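# Place rubber disc under hardness tester gauge foot

## Task

Set the grey rubber disc on the round table of the hardness tester so the gauge's foot sits on top of it, then release the disc.

## Robot and tools

Robot: two arms, left_arm and right_arm, each ending in a two-finger gripper. All positions share one scene frame with its origin on the table surface midway between the arms: +x points out across the table, +z points up, and left_arm sits on the +y side. The arm names do not match left or right in any image. A gripper's fingers extend along its own +z axis and close along its own y axis. The reported end_effector_position is the point between the finger pads, roughly 1 cm short of the fingertips. Printed hand positions can be somewhat wrong, more so at long reach, and motions often stop a centimetre or more from the command, usually low.

Row layout (used by every moving tool): 16 numbers for both arms together, left_arm first, then right_arm. For each arm: x, y, z (metres, scene frame, an absolute target for that gripper's end_effector_position), then qw, qx, qy, qz (absolute target orientation, w first, scene frame), then opening. Opening runs from -1 (closed) to +1 (fully open, 0.094 m). Every row must include both arms even if only one moves. To hold an arm still, repeat its full pose and opening from the last result that showed it in place. To keep an orientation steady, resend the same quaternion each time rather than copying the slightly drifted one in a result.

execute_actions(actions): a list of up to 15 actions run in sequence. Each action is a table of up to 15 rows; each row lasts one control step (1/30 s), and if fewer than 15 rows are given the last row repeats until the action's 15 steps are used. An empty list just reports the state and images. Each step, the commanded pose is clipped to within 70 mm and 16 degrees of the gripper's measured pose, then damped inverse kinematics chases it, favouring position over orientation. So a distant target may take several actions; after an action the arm only continues to its last clipped pose. An action is rejected for both arms if any target lies more than 0.6 m from that gripper's current position along any of the gripper's own axes; if the first action fails this against the latest state, or any action is malformed, nothing runs.

move(target, speed, blocking): target is one 16-number row as above (absolute poses). Each gripper travels a straight path toward it, turning the shorter way; all paths finish together, lasting 0.5 to 10 s (cut off at 10 s if longer). speed is the path top speed in m/s, 0.002 to 0.5, default 0.25; rotation is capped at twice that in rad/s. Paths ignore obstacles and the other arm. Grippers lag, can wander, and may exceed speed, especially with a near-straight arm. Faster contact hits harder, and a target set deeper past a contact pushes harder. The opening is applied at the start. With blocking=false the result returns after 0.5 s while motion continues; use wait(0) to check, and until the move has ended, new rows and moves are refused, so call wait or stop first. The result adds a "move:" line: done, off_target (not near its pose), moving, held (a check blocked the last step) or fault, plus limits: paced means the sent pose was clipped; held means some steps were blocked, after which the arm may jump faster than speed. Each gripper's distance from its target is also given. If only one arm is named, the other finished fine.

wait(seconds): 0 to 10; arms hold their last command; a running move keeps going and the wait ends early if it finishes.

stop(): brakes a running move; needs room to slow, more at speed. Fingers continue.

zoom_image(camera, region): camera is cam_left_wrist or cam_right_wrist (both 504x504); region [x0, y0, x1, y1] in pixels from the top-left, at most 504 by 504; returns a closer view of the latest image.

finished_scene(scene): ends the current scene (give its number) after the last command is held; irreversible, and reports whether the goal was met. The goal must remain satisfied.

Results: a state line per arm with pose; Hand target lines (the pose the controller now drives toward); grip_measured (finger opening on the command scale; the last joint value is the opening in metres; each gripper may read up to about 1 mm off, consistently). Calls that ran actions list end_effector_position at some steps, with HELD marking steps where an arm's command was held back. A "pose unreachable" line means a clearance check altered or blocked that arm's command. FAULT lines mark arm stops. Cameras are wrist-mounted; calibration (intrinsics, distortion, world-to-camera transforms) is supplied and may be slightly off.

Joint ranges (rad): waist -2.880 to 2.880, shoulder 0.000 to 3.142, elbow 0.000 to 3.019, wrist pitch -1.693 to 1.571, wrist yaw -1.571 to 1.571, wrist roll -2.094 to 2.094. Elbows cannot fully straighten.

Gripping: away from -1 and +1, fingers go where grip_measured equals the command. To hold firmly command about 0.03 below the measured opening; less for a lighter grip. Pad force is roughly 50 to 62 N, lower for parts thinner than 2 mm, with a brief spike at first contact.

Cautions: random tugs on held parts or pushes on loose ones can occur. Never knock or place anything off the table. Avoid drops, slips, slams, hard hits and heavy pushing, and never let the arms collide or press on each other. Holding loads heats motors: MOTOR HOT appears from 85 °C, and at 100 °C the arm goes limp and drops (OVER-TEMPERATURE FAULT). Shorter robot time and smooth, low-effort motion are preferred.

Each tool is called as name(argument=value, ...), one argument or row to a line, values as JSON.

## Session

execute_actions(
  actions=[],
)

Scene clock: 0.00 s.
left_arm: end_effector_position=(+0.8092, +0.3278, +0.2973) grip_measured=+1.000 end_effector_quat_wxyz=(+0.354, -0.539, +0.729, -0.229) | right_arm: end_effector_position=(+0.1543, -0.4169, +0.2175) grip_measured=+1.000 end_effector_quat_wxyz=(+0.087, +0.678, +0.708, +0.175)
Joint positions: left_arm=[ 0.094  2.121  2.221 -0.802 -0.034 -1.239  0.094] | right_arm=[-0.683  0.58   0.719 -1.451 -0.299  1.036  0.094]
Joint velocities: left_arm=[-0.015 -0.015  0.012  0.002 -0.051  0.022  0.   ] | right_arm=[-0.005  0.005 -0.002 -0.002 -0.037 -0.037  0.   ]
Motor temperatures (°C, as the motors report them): left_arm=[30 30 31 32 30 29] | right_arm=[31 31 35 31 32 30]
Hand target (left_arm): +0.814, +0.328, +0.308; +0.362, -0.536, +0.725, -0.235
Hand target (right_arm): +0.158, -0.419, +0.228; +0.099, +0.676, +0.708, +0.178
camera_calibration (this result's frames):
cam_left_wrist: T_world_to_cam=[[0.624195, -0.312677, 0.71597, -0.617227], [-0.579553, -0.799875, 0.155945, 0.692755], [0.523926, -0.512282, -0.680491, 0.0710769], [0, 0, 0, 1]] pos_world=[0.749519, 0.397536, 0.382252]
cam_right_wrist: T_world_to_cam=[[-0.926275, -0.0456538, -0.374073, 0.206902], [-0.289213, 0.722504, 0.627968, 0.214261], [0.2416, 0.689858, -0.682441, 0.52086], [0, 0, 0, 1]] pos_world=[0.127776, -0.504677, 0.298304]

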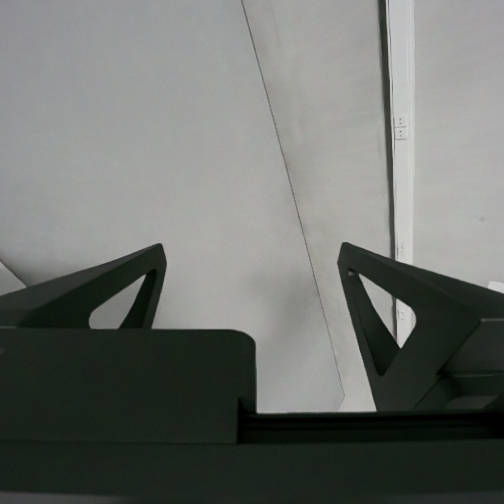

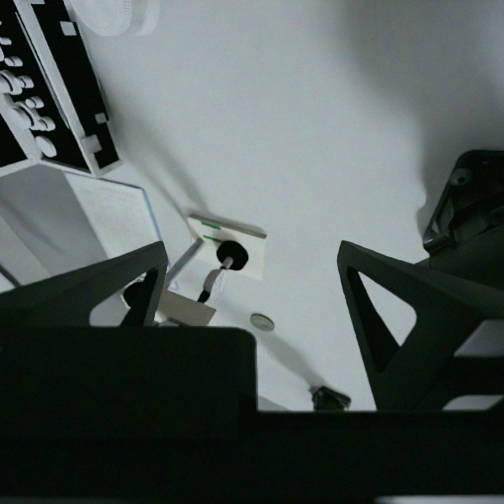

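move(
  target=[0.2,0.17,0.33,0.4,0.3,0.85,-0.15,1,0.2,-0.3,0.37,0.25,0,0.968,0,0],
  speed=0.3,
)

move(
  target=[0.17,0.06,0.07,0.453,0.453,0.711,-0.288,0.9,0.26,-0.21,0.30,0.2,0,0.98,0,0],
)

Scene clock: 7.37 s.
left_arm: end_effector_position=(+0.2005, +0.1761, +0.3417) grip_measured=+1.000 end_effector_quat_wxyz=(+0.410, +0.295, +0.849, -0.154) | right_arm: end_effector_position=(+0.2039, -0.3034, +0.3495) grip_measured=+0.001 end_effector_quat_wxyz=(+0.245, +0.010, +0.969, -0.014)
Joint positions: left_arm=[-0.246  0.499  0.83  -1.03   0.29   0.21   0.094] | right_arm=[ 0.291  0.708  1.081 -1.503  0.235  0.41   0.047]
Joint velocities: left_arm=[ 0.005 -0.005  0.007 -0.007 -0.037  0.007  0.   ] | right_arm=[ 0.005  0.005 -0.007 -0.002 -0.066 -0.095 -0.   ]
Motor temperatures (°C, as the motors report them): left_arm=[30 31 33 32 30 29] | right_arm=[31 31 38 31 32 31]
Hand target (left_arm): +0.198, +0.176, +0.331; +0.398, +0.300, +0.853, -0.152
Hand target (right_arm): +0.204, -0.301, +0.369; +0.256, -0.002, +0.967, -0.011
Off the commanded pose (left_arm): 0.013 m, 1 deg.
Off the commanded pose (right_arm): 0.021 m, 2 deg.
move: off_target (left_arm, right_arm)
camera_calibration (this result's frames):
cam_left_wrist: T_world_to_cam=[[-0.626946, -0.778739, 0.0224612, 0.253373], [-0.751298, 0.596722, -0.281912, 0.149858], [0.206133, -0.193619, -0.959177, 0.445382], [0, 0, 0, 1]] pos_world=[0.179631, 0.194122, 0.463756]
cam_right_wrist: T_world_to_cam=[[0.00216617, -0.999517, 0.0309879, -0.312882], [-0.99073, 0.00206408, 0.135833, 0.160184], [-0.135831, -0.0309949, -0.990247, 0.486461], [0, 0, 0, 1]] pos_world=[0.225454, -0.297984, 0.469654]

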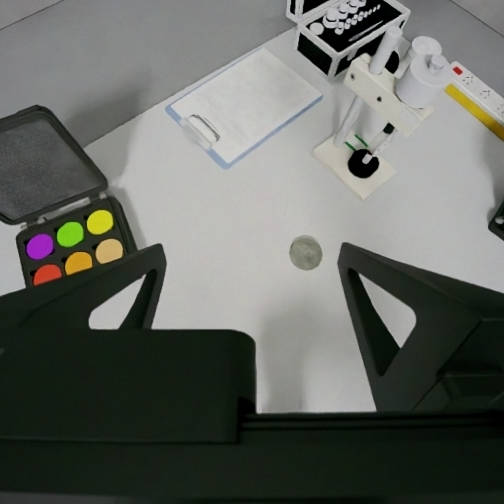

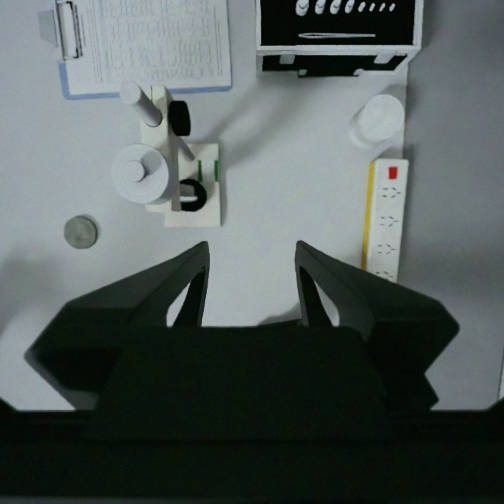

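Scene clock: 9.23 s.
left_arm: end_effector_position=(+0.1752, +0.0581, +0.0734) grip_measured=+0.902 end_effector_quat_wxyz=(+0.455, +0.453, +0.712, -0.285) | right_arm: end_effector_position=(+0.2546, -0.2194, +0.2928) grip_measured=+0.001 end_effector_quat_wxyz=(+0.190, -0.004, +0.982, -0.015)
Joint positions: left_arm=[-0.566  1.062  0.1    0.477  0.435  0.226  0.089] | right_arm=[ 0.464  0.973  1.081 -1.376  0.24   0.571  0.047]
Joint velocities: left_arm=[-0.005 -0.015  0.002 -0.007 -0.022 -0.051  0.   ] | right_arm=[-0.005 -0.005 -0.012 -0.027  0.022 -0.022  0.001]
Motor temperatures (°C, as the motors report them): left_arm=[30 31 33 32 30 29] | right_arm=[31 31 38 31 32 31]
Hand target (left_arm): +0.170, +0.059, +0.069; +0.451, +0.453, +0.712, -0.290
Hand target (right_arm): +0.259, -0.211, +0.299; +0.202, -0.001, +0.979, -0.002
Off the commanded pose (left_arm): 0.007 m, 0 deg.
Off the commanded pose (right_arm): 0.013 m, 2 deg.
move: off_target (right_arm)
camera_calibration (this result's frames):
cam_left_wrist: T_world_to_cam=[[-0.904168, -0.427161, -0.00373432, 0.181791], [-0.370396, 0.788309, -0.4913, 0.0631524], [0.212808, -0.442835, -0.870982, 0.177229], [0, 0, 0, 1]] pos_world=[0.150046, 0.106354, 0.186069]
cam_right_wrist: T_world_to_cam=[[0.030577, -0.998923, 0.0348913, -0.235497], [-0.968743, -0.0210196, 0.247176, 0.174696], [-0.246177, -0.0413586, -0.968342, 0.459205], [0, 0, 0, 1]] pos_world=[0.289482, -0.212579, 0.409703]

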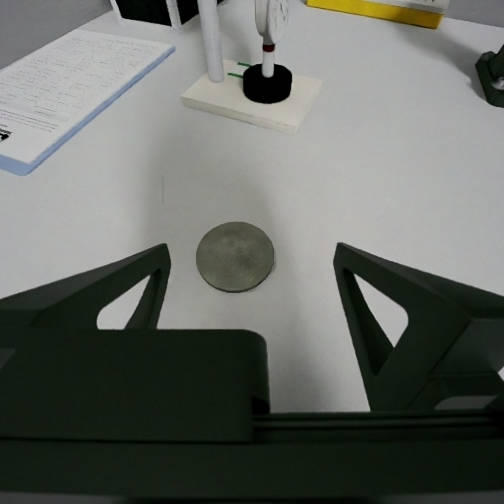

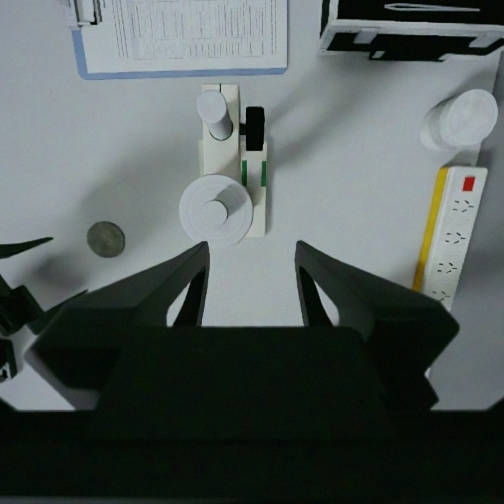

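move(
  target=[0.203,0.025,0.03,0.453,0.453,0.711,-0.288,0.8,0.279,-0.188,0.275,0.2,0,0.98,0,0],
  speed=0.1,
)

move(
  target=[0.206,0.017,0.011,0.453,0.453,0.711,-0.288,0.8,0.279,-0.192,0.234,0.2,0,0.98,0,0],
  speed=0.06,
)

Scene clock: 15.77 s.
left_arm: end_effector_position=(+0.1965, +0.0336, +0.0239) grip_measured=+0.802 end_effector_quat_wxyz=(+0.444, +0.454, +0.718, -0.284) | right_arm: end_effector_position=(+0.2764, -0.1961, +0.2772) grip_measured=+0.001 end_effector_quat_wxyz=(+0.196, -0.001, +0.981, -0.007)
Joint positions: left_arm=[-0.598  1.537  0.158  0.874  0.408  0.21   0.085] | right_arm=[ 0.482  1.044  1.081 -1.291  0.24   0.593  0.047]
Joint velocities: left_arm=[ 0.005 -0.015 -0.002  0.012 -0.066  0.022 -0.   ] | right_arm=[ 0.005 -0.005  0.002 -0.012 -0.022 -0.051 -0.001]
Motor temperatures (°C, as the motors report them): left_arm=[30 31 33 32 30 29] | right_arm=[31 31 39 31 32 31]
Hand target (left_arm): +0.202, +0.025, +0.029; +0.453, +0.453, +0.712, -0.288
Hand target (right_arm): +0.279, -0.189, +0.275; +0.200, +0.000, +0.980, -0.000
Off the commanded pose (left_arm): 0.012 m, 1 deg.
Off the commanded pose (right_arm): 0.009 m, 1 deg.
move: off_target (left_arm)
camera_calibration (this result's frames):
cam_left_wrist: T_world_to_cam=[[-0.904769, -0.425833, 0.00769799, 0.190183], [-0.378905, 0.796544, -0.471115, 0.0669695], [0.194484, -0.429167, -0.882038, 0.12212], [0, 0, 0, 1]] pos_world=[0.173696, 0.0800518, 0.137801]
cam_right_wrist: T_world_to_cam=[[0.0280883, -0.99944, 0.018178, -0.2072], [-0.971803, -0.0230435, 0.234664, 0.204095], [-0.234114, -0.0242568, -0.971906, 0.451432], [0, 0, 0, 1]] pos_world=[0.309847, -0.191431, 0.394623]

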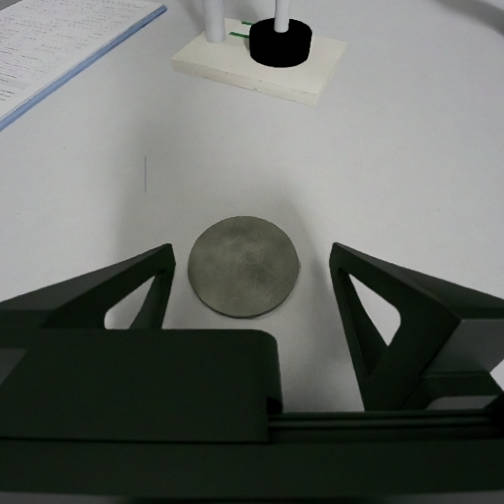

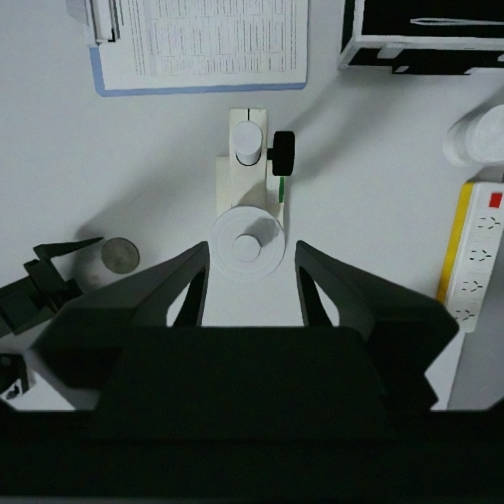

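Scene clock: 16.80 s.
left_arm: end_effector_position=(+0.2026, +0.0228, +0.0133) grip_measured=+0.802 end_effector_quat_wxyz=(+0.453, +0.452, +0.712, -0.288) | right_arm: end_effector_position=(+0.2753, -0.1966, +0.2355) grip_measured=+0.001 end_effector_quat_wxyz=(+0.195, -0.001, +0.981, -0.007)
Joint positions: left_arm=[-0.615  1.667  0.182  1.007  0.396  0.196  0.085] | right_arm=[ 0.482  1.044  0.972 -1.184  0.239  0.593  0.047]
Joint velocities: left_arm=[ 0.005  0.005  0.002  0.002 -0.007 -0.037  0.   ] | right_arm=[ 0.005  0.005  0.002  0.007  0.051 -0.022 -0.001]
Motor temperatures (°C, as the motors report them): left_arm=[30 31 33 32 30 29] | right_arm=[31 31 39 31 32 31]
Hand target (left_arm): +0.206, +0.017, +0.011; +0.453, +0.453, +0.711, -0.288
Hand target (right_arm): +0.278, -0.193, +0.234; +0.200, +0.000, +0.980, +0.000
Off the commanded pose (left_arm): 0.007 m, 0 deg.
Off the commanded pose (right_arm): 0.006 m, 1 deg.
move: done
camera_calibration (this result's frames):
cam_left_wrist: T_world_to_cam=[[-0.905284, -0.424795, 0.00331634, 0.19132], [-0.371629, 0.788151, -0.490622, 0.0718076], [0.2058, -0.445385, -0.871366, 0.104892], [0, 0, 0, 1]] pos_world=[0.178298, 0.0713938, 0.125995]
cam_right_wrist: T_world_to_cam=[[0.0286113, -0.999423, 0.0182887, -0.207097], [-0.971154, -0.0234597, 0.237295, 0.21189], [-0.236729, -0.0245505, -0.971266, 0.411104], [0, 0, 0, 1]] pos_world=[0.309024, -0.191914, 0.352799]

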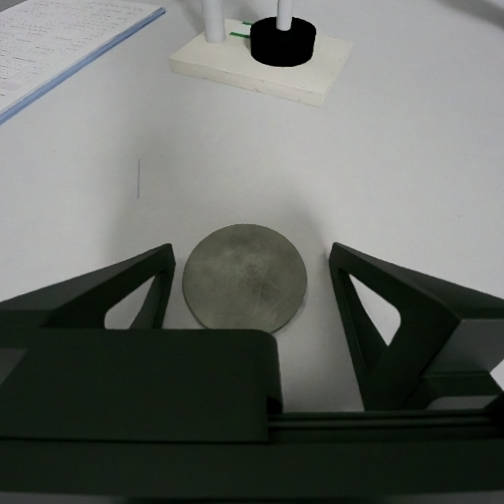

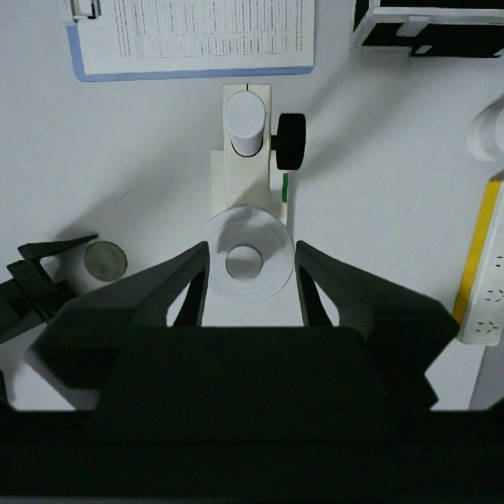

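execute_actions(
  actions=[
    [[0.209,0.018,0.010,0.453,0.453,0.711,-0.288,0.5,0.279,-0.184,0.231,0.2,0,0.98,0,-0.3]],
    [[0.209,0.018,0.010,0.453,0.453,0.711,-0.288,0.17,0.279,-0.184,0.231,0.2,0,0.98,0,-0.7]],
  ],
)

move(
  target=[0.21,0.0,0.06,0.453,0.453,0.711,-0.288,0.17,0.279,-0.186,0.231,0.2,0,0.98,0,-0.7],
  speed=0.12,
)

move(
  target=[0.244,-0.145,0.056,0.453,0.453,0.711,-0.288,0.17,0.28,-0.188,0.305,0.2,0,0.98,0,-0.7],
  speed=0.1,
)

Scene clock: 24.40 s.
left_arm: end_effector_position=(+0.2032, +0.0218, +0.0131) grip_measured=+0.314 end_effector_quat_wxyz=(+0.452, +0.453, +0.712, -0.289) | right_arm: end_effector_position=(+0.2760, -0.1920, +0.2331) grip_measured=-0.627 end_effector_quat_wxyz=(+0.196, -0.001, +0.981, -0.006)
Joint positions: left_arm=[-0.615  1.67   0.186  1.007  0.399  0.196  0.062] | right_arm=[ 0.494  1.053  0.971 -1.175  0.243  0.604  0.018]
Joint velocities: left_arm=[-0.015  0.005  0.002  0.007 -0.007 -0.022 -0.001] | right_arm=[ 0.005  0.005 -0.007  0.022  0.007 -0.022 -0.   ]
Motor temperatures (°C, as the motors report them): left_arm=[30 31 33 32 30 29] | right_arm=[31 31 39 31 32 31]
Hand target (left_arm): +0.209, +0.018, +0.010; +0.453, +0.453, +0.711, -0.288
Hand target (right_arm): +0.279, -0.184, +0.231; +0.200, -0.000, +0.980, -0.000
Off the commanded pose (left_arm): 0.008 m, 0 deg.
Off the commanded pose (right_arm): 0.009 m, 1 deg.
Step readings (end_effector_position; steps 1 to 15: 1st action; 16 to 30: 2nd action):
0: left_arm (+0.2026, +0.0228, +0.0133) | right_arm (+0.2754, -0.1966, +0.2355)
1: left_arm (+0.2024, +0.0228, +0.0132) | right_arm (+0.2755, -0.1961, +0.2355)
2: left_arm (+0.2024, +0.0226, +0.0131) | right_arm (+0.2757, -0.1952, +0.2354)
4: left_arm (+0.2030, +0.0221, +0.0131) | right_arm (+0.2758, -0.1932, +0.2348)
8: left_arm (+0.2033, +0.0218, +0.0131) | right_arm (+0.2757, -0.1914, +0.2334)
15: left_arm (+0.2033, +0.0218, +0.0131) | right_arm (+0.2758, -0.1913, +0.2333)
16: left_arm (+0.2033, +0.0218, +0.0131) | right_arm (+0.2758, -0.1913, +0.2333)
17: left_arm (+0.2032, +0.0218, +0.0130) | right_arm (+0.2760, -0.1919, +0.2333)
19: left_arm (+0.2032, +0.0218, +0.0131) | right_arm (+0.2760, -0.1920, +0.2331)
23: left_arm (+0.2032, +0.0218, +0.0131) | right_arm (+0.2760, -0.1920, +0.2331)
30: end_effector_position above
camera_calibration (this result's frames):
cam_left_wrist: T_world_to_cam=[[-0.906217, -0.422788, 0.00460925, 0.191557], [-0.370281, 0.788315, -0.491377, 0.0724809], [0.204115, -0.447001, -0.870935, 0.104446], [0, 0, 0, 1]] pos_world=[0.179111, 0.0705376, 0.125698]
cam_right_wrist: T_world_to_cam=[[0.0284963, -0.999444, 0.0173186, -0.202217], [-0.97175, -0.0236375, 0.234828, 0.213945], [-0.234288, -0.0235211, -0.971883, 0.408793], [0, 0, 0, 1]] pos_world=[0.309439, -0.187432, 0.350561]

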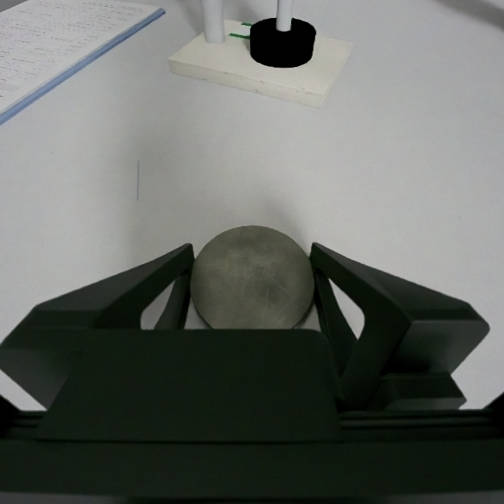

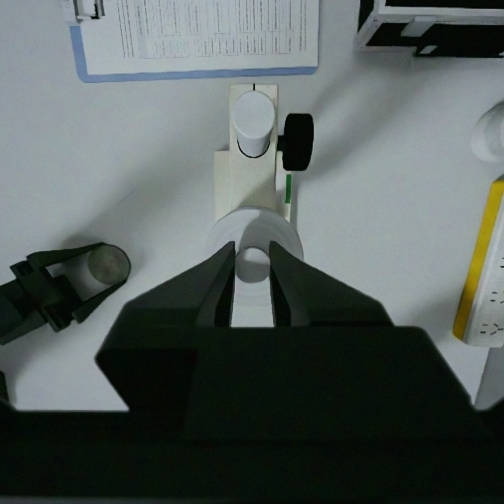

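Scene clock: 25.17 s.
left_arm: end_effector_position=(+0.2012, +0.0116, +0.0507) grip_measured=+0.314 end_effector_quat_wxyz=(+0.445, +0.455, +0.717, -0.284) | right_arm: end_effector_position=(+0.2760, -0.1920, +0.2331) grip_measured=-0.627 end_effector_quat_wxyz=(+0.196, -0.001, +0.981, -0.006)
Joint positions: left_arm=[-0.659  1.394  0.212  0.69   0.355  0.181  0.062] | right_arm=[ 0.494  1.053  0.971 -1.175  0.243  0.604  0.018]
Joint velocities: left_arm=[-0.005  0.005  0.007 -0.002 -0.051  0.022 -0.001] | right_arm=[ 0.005 -0.005 -0.017 -0.022  0.007  0.081 -0.   ]
Motor temperatures (°C, as the motors report them): left_arm=[30 31 33 32 30 29] | right_arm=[31 31 39 31 32 31]
Hand target (left_arm): +0.209, +0.000, +0.061; +0.453, +0.453, +0.711, -0.288
Hand target (right_arm): +0.279, -0.186, +0.231; +0.200, +0.000, +0.980, +0.000
Off the commanded pose (left_arm): 0.017 m, 1 deg.
Off the commanded pose (right_arm): 0.007 m, 1 deg.
move: off_target (left_arm)
camera_calibration (this result's frames):
cam_left_wrist: T_world_to_cam=[[-0.905203, -0.424947, 0.00527749, 0.18502], [-0.376732, 0.796625, -0.472718, 0.0984905], [0.196676, -0.429894, -0.881198, 0.134863], [0, 0, 0, 1]] pos_world=[0.178061, 0.0581405, 0.164423]
cam_right_wrist: T_world_to_cam=[[0.0284963, -0.999444, 0.0173186, -0.202217], [-0.97175, -0.0236375, 0.234828, 0.213945], [-0.234288, -0.0235211, -0.971883, 0.408793], [0, 0, 0, 1]] pos_world=[0.309439, -0.187432, 0.350561]

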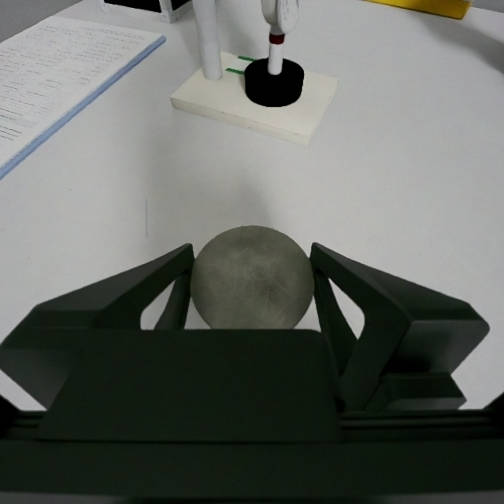

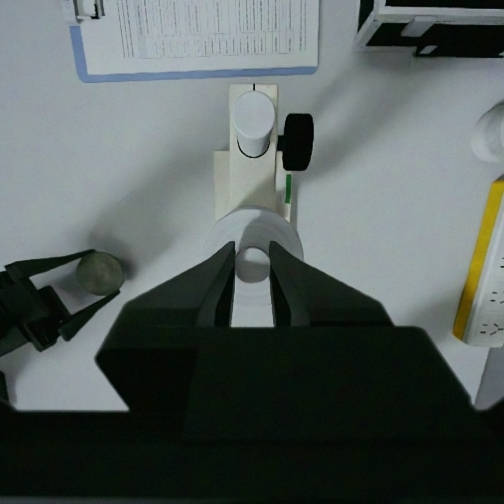

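Scene clock: 27.13 s.
left_arm: end_effector_position=(+0.2367, -0.1320, +0.0542) grip_measured=+0.314 end_effector_quat_wxyz=(+0.452, +0.455, +0.712, -0.286) | right_arm: end_effector_position=(+0.2748, -0.1922, +0.2501) grip_measured=-0.627 end_effector_quat_wxyz=(+0.169, -0.005, +0.985, -0.024)
Joint positions: left_arm=[-0.888  1.664  0.56   0.657  0.151  0.077  0.062] | right_arm=[ 0.493  1.088  1.052 -1.285  0.238  0.604  0.018]
Joint velocities: left_arm=[ 0.005 -0.005  0.002 -0.032 -0.051  0.022 -0.   ] | right_arm=[-0.005 -0.005 -0.002 -0.012 -0.007  0.037 -0.001]
Motor temperatures (°C, as the motors report them): left_arm=[30 31 33 32 30 29] | right_arm=[31 31 40 31 32 31]
Hand target (left_arm): +0.241, -0.145, +0.056; +0.453, +0.453, +0.711, -0.289
Hand target (right_arm): +0.279, -0.189, +0.303; +0.201, -0.000, +0.980, +0.001
Off the commanded pose (left_arm): 0.015 m, 0 deg.
Off the commanded pose (right_arm): 0.055 m, 5 deg.
move: off_target (left_arm, right_arm)
camera_calibration (this result's frames):
cam_left_wrist: T_world_to_cam=[[-0.905863, -0.423565, -0.00208418, 0.15691], [-0.369027, 0.791619, -0.486989, 0.226224], [0.207922, -0.440376, -0.873406, 0.064803], [0, 0, 0, 1]] pos_world=[0.212148, -0.0840837, 0.167095]
cam_right_wrist: T_world_to_cam=[[0.0312858, -0.998178, 0.0515928, -0.211702], [-0.957315, -0.0150854, 0.288654, 0.192983], [-0.28735, -0.0584213, -0.956042, 0.428912], [0, 0, 0, 1]] pos_world=[0.314616, -0.183347, 0.365275]

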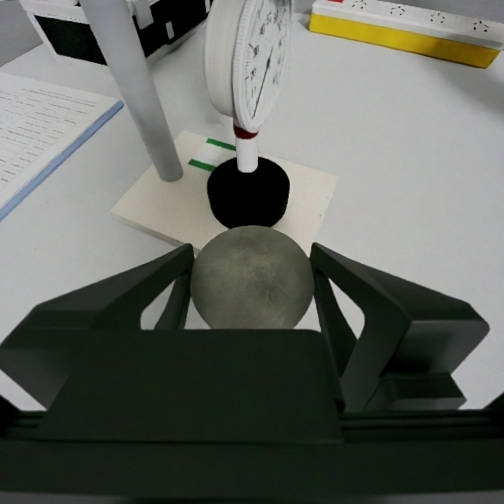

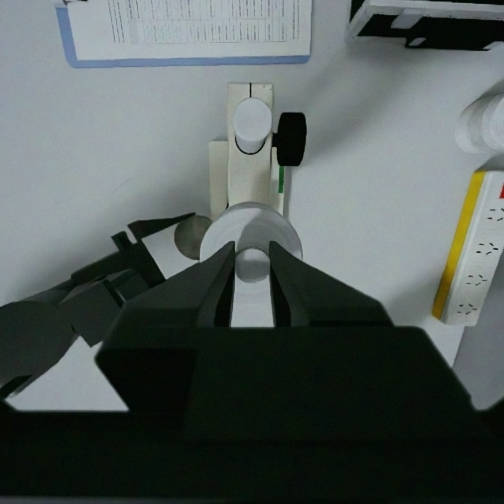

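execute_actions(
  actions=[
    [[0.25,-0.158,0.055,0.453,0.453,0.711,-0.288,0.2,0.28,-0.188,0.312,0.2,0,0.98,0,-0.7]],
    [[0.257,-0.172,0.054,0.453,0.453,0.711,-0.288,0.2,0.28,-0.188,0.312,0.2,0,0.98,0,-0.7]],
    [[0.263,-0.186,0.053,0.453,0.453,0.711,-0.288,0.2,0.28,-0.188,0.312,0.2,0,0.98,0,-0.7]],
    [[0.269,-0.199,0.052,0.453,0.453,0.711,-0.288,0.2,0.28,-0.188,0.312,0.2,0,0.98,0,-0.7]],
  ],
)

Scene clock: 34.50 s.
left_arm: end_effector_position=(+0.2645, -0.1838, +0.0505) grip_measured=+0.314 end_effector_quat_wxyz=(+0.452, +0.455, +0.713, -0.284) | right_arm: end_effector_position=(+0.2729, -0.1926, +0.2505) grip_measured=-0.627 end_effector_quat_wxyz=(+0.162, -0.006, +0.986, -0.026)
Joint positions: left_arm=[-0.905  1.773  0.725  0.6    0.133  0.07   0.062] | right_arm=[ 0.493  1.093  1.059 -1.303  0.234  0.605  0.018]
Joint velocities: left_arm=[ 0.005 -0.015 -0.012 -0.012 -0.051 -0.066  0.   ] | right_arm=[ 0.005 -0.005 -0.002 -0.012  0.007 -0.066  0.   ]
Motor temperatures (°C, as the motors report them): left_arm=[30 31 34 32 30 29] | right_arm=[31 31 43 31 32 31]
Hand target (left_arm): +0.268, -0.199, +0.052; +0.454, +0.453, +0.711, -0.288
Hand target (right_arm): +0.278, -0.189, +0.309; +0.201, +0.001, +0.980, +0.001
Off the commanded pose (left_arm): 0.016 m, 1 deg.
Off the commanded pose (right_arm): 0.062 m, 5 deg.
Step readings (end_effector_position; steps 1 to 15: 1st action; 16 to 30: 2nd action; 31 to 45: 3rd action; 46 to 60: 4th action):
0: left_arm (+0.2367, -0.1320, +0.0542) | right_arm (+0.2748, -0.1922, +0.2501)
1: left_arm (+0.2373, -0.1327, +0.0539) | right_arm (+0.2747, -0.1921, +0.2505)
2: left_arm (+0.2386, -0.1343, +0.0530) | right_arm (+0.2744, -0.1922, +0.2504)
4: left_arm (+0.2419, -0.1388, +0.0523) | right_arm (+0.2738, -0.1923, +0.2505)
8: left_arm (+0.2452, -0.1436, +0.0527) | right_arm (+0.2729, -0.1926, +0.2505)
15: left_arm (+0.2452, -0.1436, +0.0526) | right_arm (+0.2729, -0.1926, +0.2505)
16: left_arm (+0.2459, -0.1443, +0.0524) | right_arm (+0.2729, -0.1926, +0.2505)
17: left_arm (+0.2470, -0.1462, +0.0519) | right_arm (+0.2729, -0.1926, +0.2505)
19: left_arm (+0.2497, -0.1517, +0.0513) | right_arm (+0.2729, -0.1926, +0.2505)
23: left_arm (+0.2523, -0.1575, +0.0522) | right_arm (+0.2729, -0.1926, +0.2505)
30: left_arm (+0.2523, -0.1575, +0.0522) | right_arm (+0.2729, -0.1926, +0.2505)
31: left_arm (+0.2530, -0.1581, +0.0518) | right_arm (+0.2729, -0.1926, +0.2505)
32: left_arm (+0.2540, -0.1601, +0.0513) | right_arm (+0.2729, -0.1926, +0.2505)
34: left_arm (+0.2564, -0.1655, +0.0508) | right_arm (+0.2729, -0.1926, +0.2505)
38: left_arm (+0.2582, -0.1712, +0.0511) | right_arm (+0.2729, -0.1926, +0.2505)
45: left_arm (+0.2581, -0.1711, +0.0510) | right_arm (+0.2729, -0.1926, +0.2505)
46: left_arm (+0.2588, -0.1718, +0.0507) | right_arm (+0.2729, -0.1926, +0.2505)
47: left_arm (+0.2599, -0.1736, +0.0503) | right_arm (+0.2729, -0.1926, +0.2505)
49: left_arm (+0.2625, -0.1788, +0.0501) | right_arm (+0.2729, -0.1926, +0.2505)
53: left_arm (+0.2646, -0.1839, +0.0507) | right_arm (+0.2729, -0.1926, +0.2505)
60: end_effector_position above
camera_calibration (this result's frames):
cam_left_wrist: T_world_to_cam=[[-0.905025, -0.425347, -0.0032098, 0.159649], [-0.370575, 0.792143, -0.484958, 0.276077], [0.208818, -0.437709, -0.874532, 0.033288], [0, 0, 0, 1]] pos_world=[0.239842, -0.136215, 0.163509]
cam_right_wrist: T_world_to_cam=[[0.0328049, -0.99787, 0.0563864, -0.213646], [-0.953004, -0.0142297, 0.302622, 0.186599], [-0.301175, -0.063664, -0.951441, 0.430318], [0, 0, 0, 1]] pos_world=[0.314439, -0.18314, 0.365]

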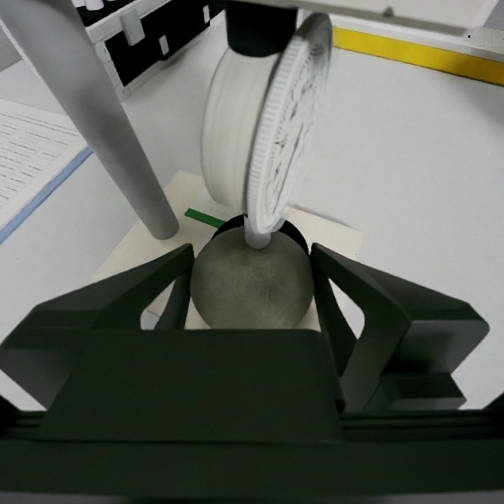

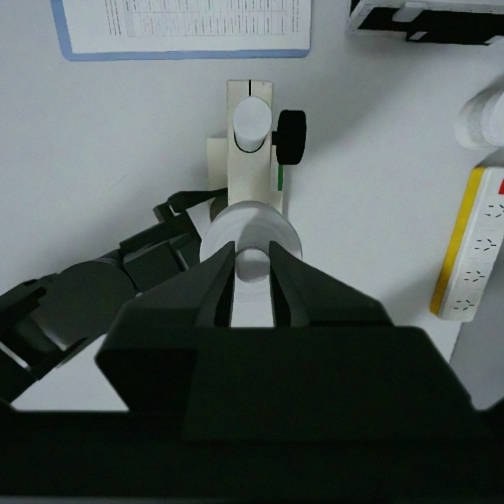

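execute_actions(
  actions=[
    [[0.271,-0.209,0.052,0.453,0.453,0.711,-0.288,0.2,0.28,-0.188,0.303,0.2,0,0.98,0,-0.7]],
    [[0.274,-0.218,0.051,0.453,0.453,0.711,-0.288,0.2,0.28,-0.188,0.295,0.2,0,0.98,0,-0.7]],
    [[0.274,-0.219,0.045,0.453,0.453,0.711,-0.288,0.2,0.28,-0.188,0.285,0.2,0,0.98,0,-0.7]],
  ],
)

Scene clock: 39.87 s.
left_arm: end_effector_position=(+0.2698, -0.2024, +0.0473) grip_measured=+0.314 end_effector_quat_wxyz=(+0.450, +0.454, +0.715, -0.284) | right_arm: end_effector_position=(+0.2733, -0.1923, +0.2506) grip_measured=-0.627 end_effector_quat_wxyz=(+0.163, -0.006, +0.986, -0.026)
Joint positions: left_arm=[-0.918  1.811  0.779  0.581  0.12   0.061  0.062] | right_arm=[ 0.493  1.093  1.059 -1.301  0.234  0.605  0.018]
Joint velocities: left_arm=[-0.005 -0.005 -0.022 -0.017  0.007 -0.022 -0.001] | right_arm=[ 0.005 -0.005  0.007 -0.017  0.007 -0.037 -0.   ]
Motor temperatures (°C, as the motors report them): left_arm=[30 31 34 32 30 29] | right_arm=[31 32 44 31 32 31]
Hand target (left_arm): +0.273, -0.218, +0.045; +0.453, +0.453, +0.711, -0.288
Hand target (right_arm): +0.279, -0.188, +0.284; +0.199, +0.001, +0.980, +0.000
Off the commanded pose (left_arm): 0.017 m, 1 deg.
Off the commanded pose (right_arm): 0.035 m, 5 deg.
Step readings (end_effector_position; steps 1 to 15: 1st action; 16 to 30: 2nd action; 31 to 45: 3rd action):
0: left_arm (+0.2645, -0.1838, +0.0505) | right_arm (+0.2729, -0.1926, +0.2505)
1: left_arm (+0.2650, -0.1841, +0.0502) | right_arm (+0.2729, -0.1926, +0.2505)
2: left_arm (+0.2655, -0.1853, +0.0498) | right_arm (+0.2729, -0.1926, +0.2505)
4: left_arm (+0.2660, -0.1889, +0.0496) | right_arm (+0.2729, -0.1926, +0.2505)
8: left_arm (+0.2656, -0.1932, +0.0503) | right_arm (+0.2729, -0.1926, +0.2505)
15: left_arm (+0.2656, -0.1932, +0.0503) | right_arm (+0.2729, -0.1926, +0.2505)
16: left_arm (+0.2662, -0.1937, +0.0501) | right_arm (+0.2729, -0.1926, +0.2505)
17: left_arm (+0.2669, -0.1948, +0.0497) | right_arm (+0.2729, -0.1926, +0.2505)
19: left_arm (+0.2684, -0.1985, +0.0494) | right_arm (+0.2729, -0.1926, +0.2505)
23: left_arm (+0.2696, -0.2019, +0.0495) | right_arm (+0.2729, -0.1926, +0.2505)
30: left_arm (+0.2693, -0.2019, +0.0493) | right_arm (+0.2729, -0.1926, +0.2505)
31: left_arm (+0.2693, -0.2018, +0.0486) | right_arm (+0.2733, -0.1923, +0.2506)
32: left_arm (+0.2694, -0.2019, +0.0479) | right_arm (+0.2733, -0.1923, +0.2506)
34: left_arm (+0.2696, -0.2022, +0.0472) | right_arm (+0.2733, -0.1923, +0.2506)
38: left_arm (+0.2698, -0.2024, +0.0473) | right_arm (+0.2733, -0.1923, +0.2506)
45: end_effector_position above
camera_calibration (this result's frames):
cam_left_wrist: T_world_to_cam=[[-0.904223, -0.42706, -0.000160049, 0.155808], [-0.374117, 0.792307, -0.48196, 0.292085], [0.205953, -0.435739, -0.876193, 0.0224971], [0, 0, 0, 1]] pos_world=[0.245525, -0.155079, 0.16051]
cam_right_wrist: T_world_to_cam=[[0.0327198, -0.997934, 0.0552918, -0.21311], [-0.953465, -0.014576, 0.301153, 0.187339], [-0.299725, -0.0625724, -0.951972, 0.430491], [0, 0, 0, 1]] pos_world=[0.314622, -0.183002, 0.365181]

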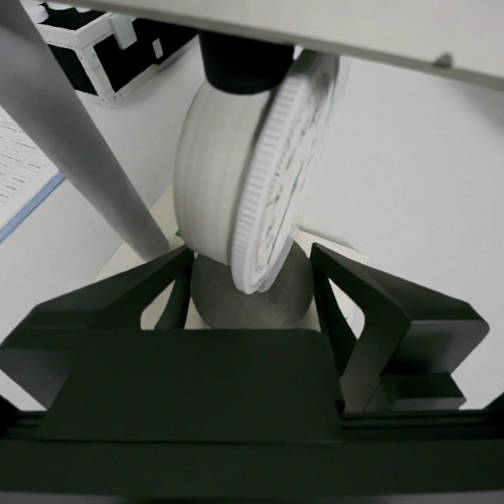

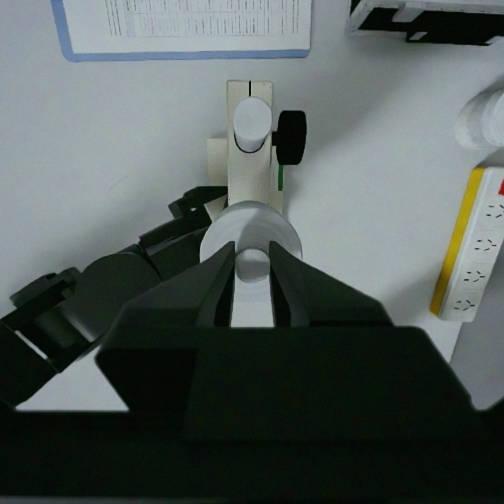

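execute_actions(
  actions=[
    [[0.274,-0.219,0.048,0.453,0.453,0.711,-0.288,0.48,0.28,-0.188,0.274,0.2,0,0.98,0,-0.7]],
    [[0.262,-0.193,0.057,0.453,0.453,0.711,-0.288,0.48,0.28,-0.188,0.266,0.2,0,0.98,0,-0.7]],
    [[0.25,-0.165,0.06,0.453,0.453,0.711,-0.288,0.48,0.28,-0.188,0.257,0.2,0,0.98,0,-0.7]],
    [[0.238,-0.138,0.063,0.453,0.453,0.711,-0.288,0.48,0.28,-0.188,0.245,0.2,0,0.98,0,-0.7]],
    [[0.228,-0.115,0.065,0.453,0.453,0.711,-0.288,0.48,0.28,-0.188,0.243,0.2,0,0.98,0,0]],
  ],
)

move(
  target=[0.215,-0.085,0.07,0.453,0.453,0.711,-0.288,0.48,0.27,-0.2,0.31,0.2,0,0.98,0,0],
  speed=0.15,
)

Scene clock: 48.50 s.
left_arm: end_effector_position=(+0.2251, -0.1170, +0.0579) grip_measured=+0.478 end_effector_quat_wxyz=(+0.443, +0.455, +0.717, -0.287) | right_arm: end_effector_position=(+0.2768, -0.1898, +0.2409) grip_measured=-0.001 end_effector_quat_wxyz=(+0.189, -0.002, +0.982, -0.006)
Joint positions: left_arm=[-0.887  1.608  0.515  0.628  0.157  0.069  0.069] | right_arm=[ 0.493  1.063  1.002 -1.206  0.235  0.605  0.047]
Joint velocities: left_arm=[-0.005 -0.015 -0.007  0.017 -0.007 -0.051  0.   ] | right_arm=[-0.024 -0.024 -0.002 -0.022 -0.066 -0.125  0.   ]
Motor temperatures (°C, as the motors report them): left_arm=[30 31 35 32 30 29] | right_arm=[31 32 43 31 32 31]
Hand target (left_arm): +0.228, -0.115, +0.065; +0.453, +0.453, +0.711, -0.288
Hand target (right_arm): +0.280, -0.188, +0.243; +0.200, +0.000, +0.980, +0.000
Off the commanded pose (left_arm): 0.008 m, 1 deg.
Off the commanded pose (right_arm): 0.004 m, 1 deg.
Step readings (end_effector_position; steps 1 to 15: 1st action; 16 to 30: 2nd action; 31 to 45: 3rd action; 46 to 60: 4th action; 61 to 75: 5th action):
0: left_arm (+0.2698, -0.2024, +0.0473) | right_arm (+0.2733, -0.1923, +0.2506)
1: left_arm (+0.2698, -0.2024, +0.0473) | right_arm (+0.2735, -0.1922, +0.2499)
2: left_arm (+0.2698, -0.2024, +0.0471) | right_arm (+0.2734, -0.1923, +0.2491)
4: left_arm (+0.2698, -0.2024, +0.0469) | right_arm (+0.2733, -0.1923, +0.2474)
8: left_arm (+0.2698, -0.2023, +0.0466) | right_arm (+0.2734, -0.1922, +0.2458)
15: left_arm (+0.2698, -0.2023, +0.0466) | right_arm (+0.2734, -0.1922, +0.2458)
16: left_arm (+0.2692, -0.2015, +0.0466) | right_arm (+0.2734, -0.1922, +0.2451)
17: left_arm (+0.2680, -0.1997, +0.0464) | right_arm (+0.2733, -0.1923, +0.2439)
19: left_arm (+0.2653, -0.1957, +0.0469) | right_arm (+0.2733, -0.1923, +0.2414)
23: left_arm (+0.2644, -0.1944, +0.0496) | right_arm (+0.2733, -0.1923, +0.2418)
30: left_arm (+0.2644, -0.1945, +0.0503) | right_arm (+0.2733, -0.1923, +0.2418)
31: left_arm (+0.2621, -0.1919, +0.0497) | right_arm (+0.2734, -0.1923, +0.2411)
32: left_arm (+0.2585, -0.1865, +0.0496) | right_arm (+0.2733, -0.1924, +0.2404)
34: left_arm (+0.2500, -0.1734, +0.0478) | right_arm (+0.2733, -0.1924, +0.2405)
38: left_arm (+0.2456, -0.1667, +0.0502) | right_arm (+0.2733, -0.1924, +0.2406)
45: left_arm (+0.2457, -0.1669, +0.0514) | right_arm (+0.2733, -0.1924, +0.2406)
46: left_arm (+0.2438, -0.1647, +0.0512) | right_arm (+0.2733, -0.1924, +0.2394)
47: left_arm (+0.2411, -0.1598, +0.0518) | right_arm (+0.2733, -0.1925, +0.2398)
49: left_arm (+0.2353, -0.1470, +0.0509) | right_arm (+0.2732, -0.1926, +0.2396)
53: left_arm (+0.2345, -0.1393, +0.0541) | right_arm (+0.2732, -0.1925, +0.2397)
60: left_arm (+0.2349, -0.1393, +0.0551) | right_arm (+0.2732, -0.1925, +0.2397)
61: left_arm (+0.2333, -0.1377, +0.0551) | right_arm (+0.2735, -0.1923, +0.2397)
62: left_arm (+0.2309, -0.1337, +0.0556) | right_arm (+0.2746, -0.1915, +0.2400)
64: left_arm (+0.2260, -0.1232, +0.0547) | right_arm (+0.2761, -0.1904, +0.2406)
68: left_arm (+0.2250, -0.1170, +0.0572) | right_arm (+0.2767, -0.1899, +0.2409)
75: end_effector_position above
camera_calibration (this result's frames):
cam_left_wrist: T_world_to_cam=[[-0.906749, -0.421528, 0.0110158, 0.152455], [-0.376229, 0.796956, -0.47256, 0.213272], [0.190418, -0.432638, -0.881229, 0.0823214], [0, 0, 0, 1]] pos_world=[0.202801, -0.070089, 0.171648]
cam_right_wrist: T_world_to_cam=[[0.0305486, -0.999388, 0.0170383, -0.200669], [-0.968411, -0.0253726, 0.248065, 0.208516], [-0.247481, -0.0240781, -0.968594, 0.419346], [0, 0, 0, 1]] pos_world=[0.311839, -0.185158, 0.357869]

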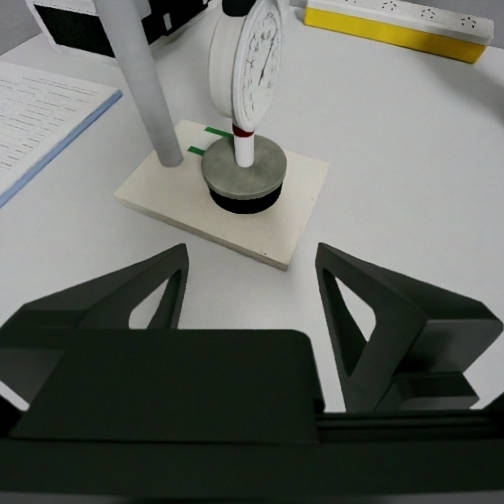

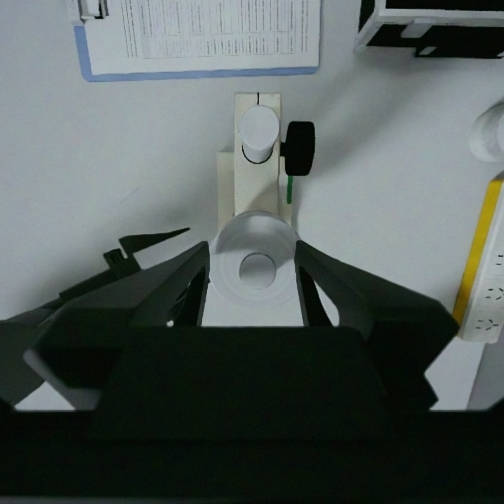

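Scene clock: 49.37 s.
left_arm: end_effector_position=(+0.2141, -0.0892, +0.0663) grip_measured=+0.478 end_effector_quat_wxyz=(+0.446, +0.454, +0.715, -0.288) | right_arm: end_effector_position=(+0.2655, -0.1983, +0.2929) grip_measured=-0.001 end_effector_quat_wxyz=(+0.192, -0.002, +0.981, -0.004)
Joint positions: left_arm=[-0.866  1.523  0.437  0.628  0.177  0.078  0.069] | right_arm=[ 0.493  1.022  1.109 -1.348  0.235  0.605  0.047]
Joint velocities: left_arm=[-0.024 -0.015 -0.002 -0.007 -0.007 -0.007  0.001] | right_arm=[-0.005  0.005  0.002 -0.022  0.066  0.11  -0.   ]
Motor temperatures (°C, as the motors report them): left_arm=[30 31 35 32 30 29] | right_arm=[31 32 43 31 32 31]
Hand target (left_arm): +0.215, -0.085, +0.070; +0.453, +0.453, +0.711, -0.288
Hand target (right_arm): +0.271, -0.199, +0.310; +0.200, +0.000, +0.980, +0.000
Off the commanded pose (left_arm): 0.006 m, 1 deg.
Off the commanded pose (right_arm): 0.018 m, 1 deg.
move: off_target (right_arm)
camera_calibration (this result's frames):
cam_left_wrist: T_world_to_cam=[[-0.90688, -0.421271, 0.00996108, 0.154228], [-0.374002, 0.793784, -0.479613, 0.190629], [0.19414, -0.438677, -0.877423, 0.102273], [0, 0, 0, 1]] pos_world=[0.191307, -0.0414812, 0.179629]
cam_right_wrist: T_world_to_cam=[[0.0304621, -0.999453, 0.0128591, -0.208453], [-0.969831, -0.0264412, 0.24234, 0.186341], [-0.241867, -0.0198533, -0.970106, 0.46646], [0, 0, 0, 1]] pos_world=[0.29989, -0.194151, 0.410038]

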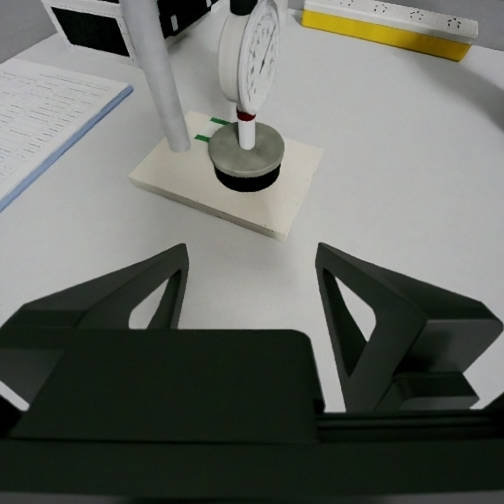

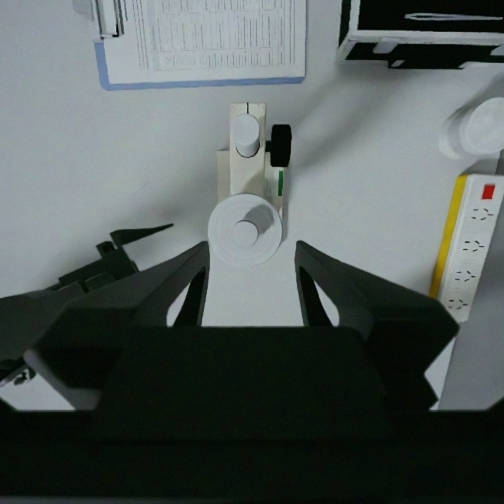

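finished_scene(
  scene=2,
)

The scene is finished: the task was done.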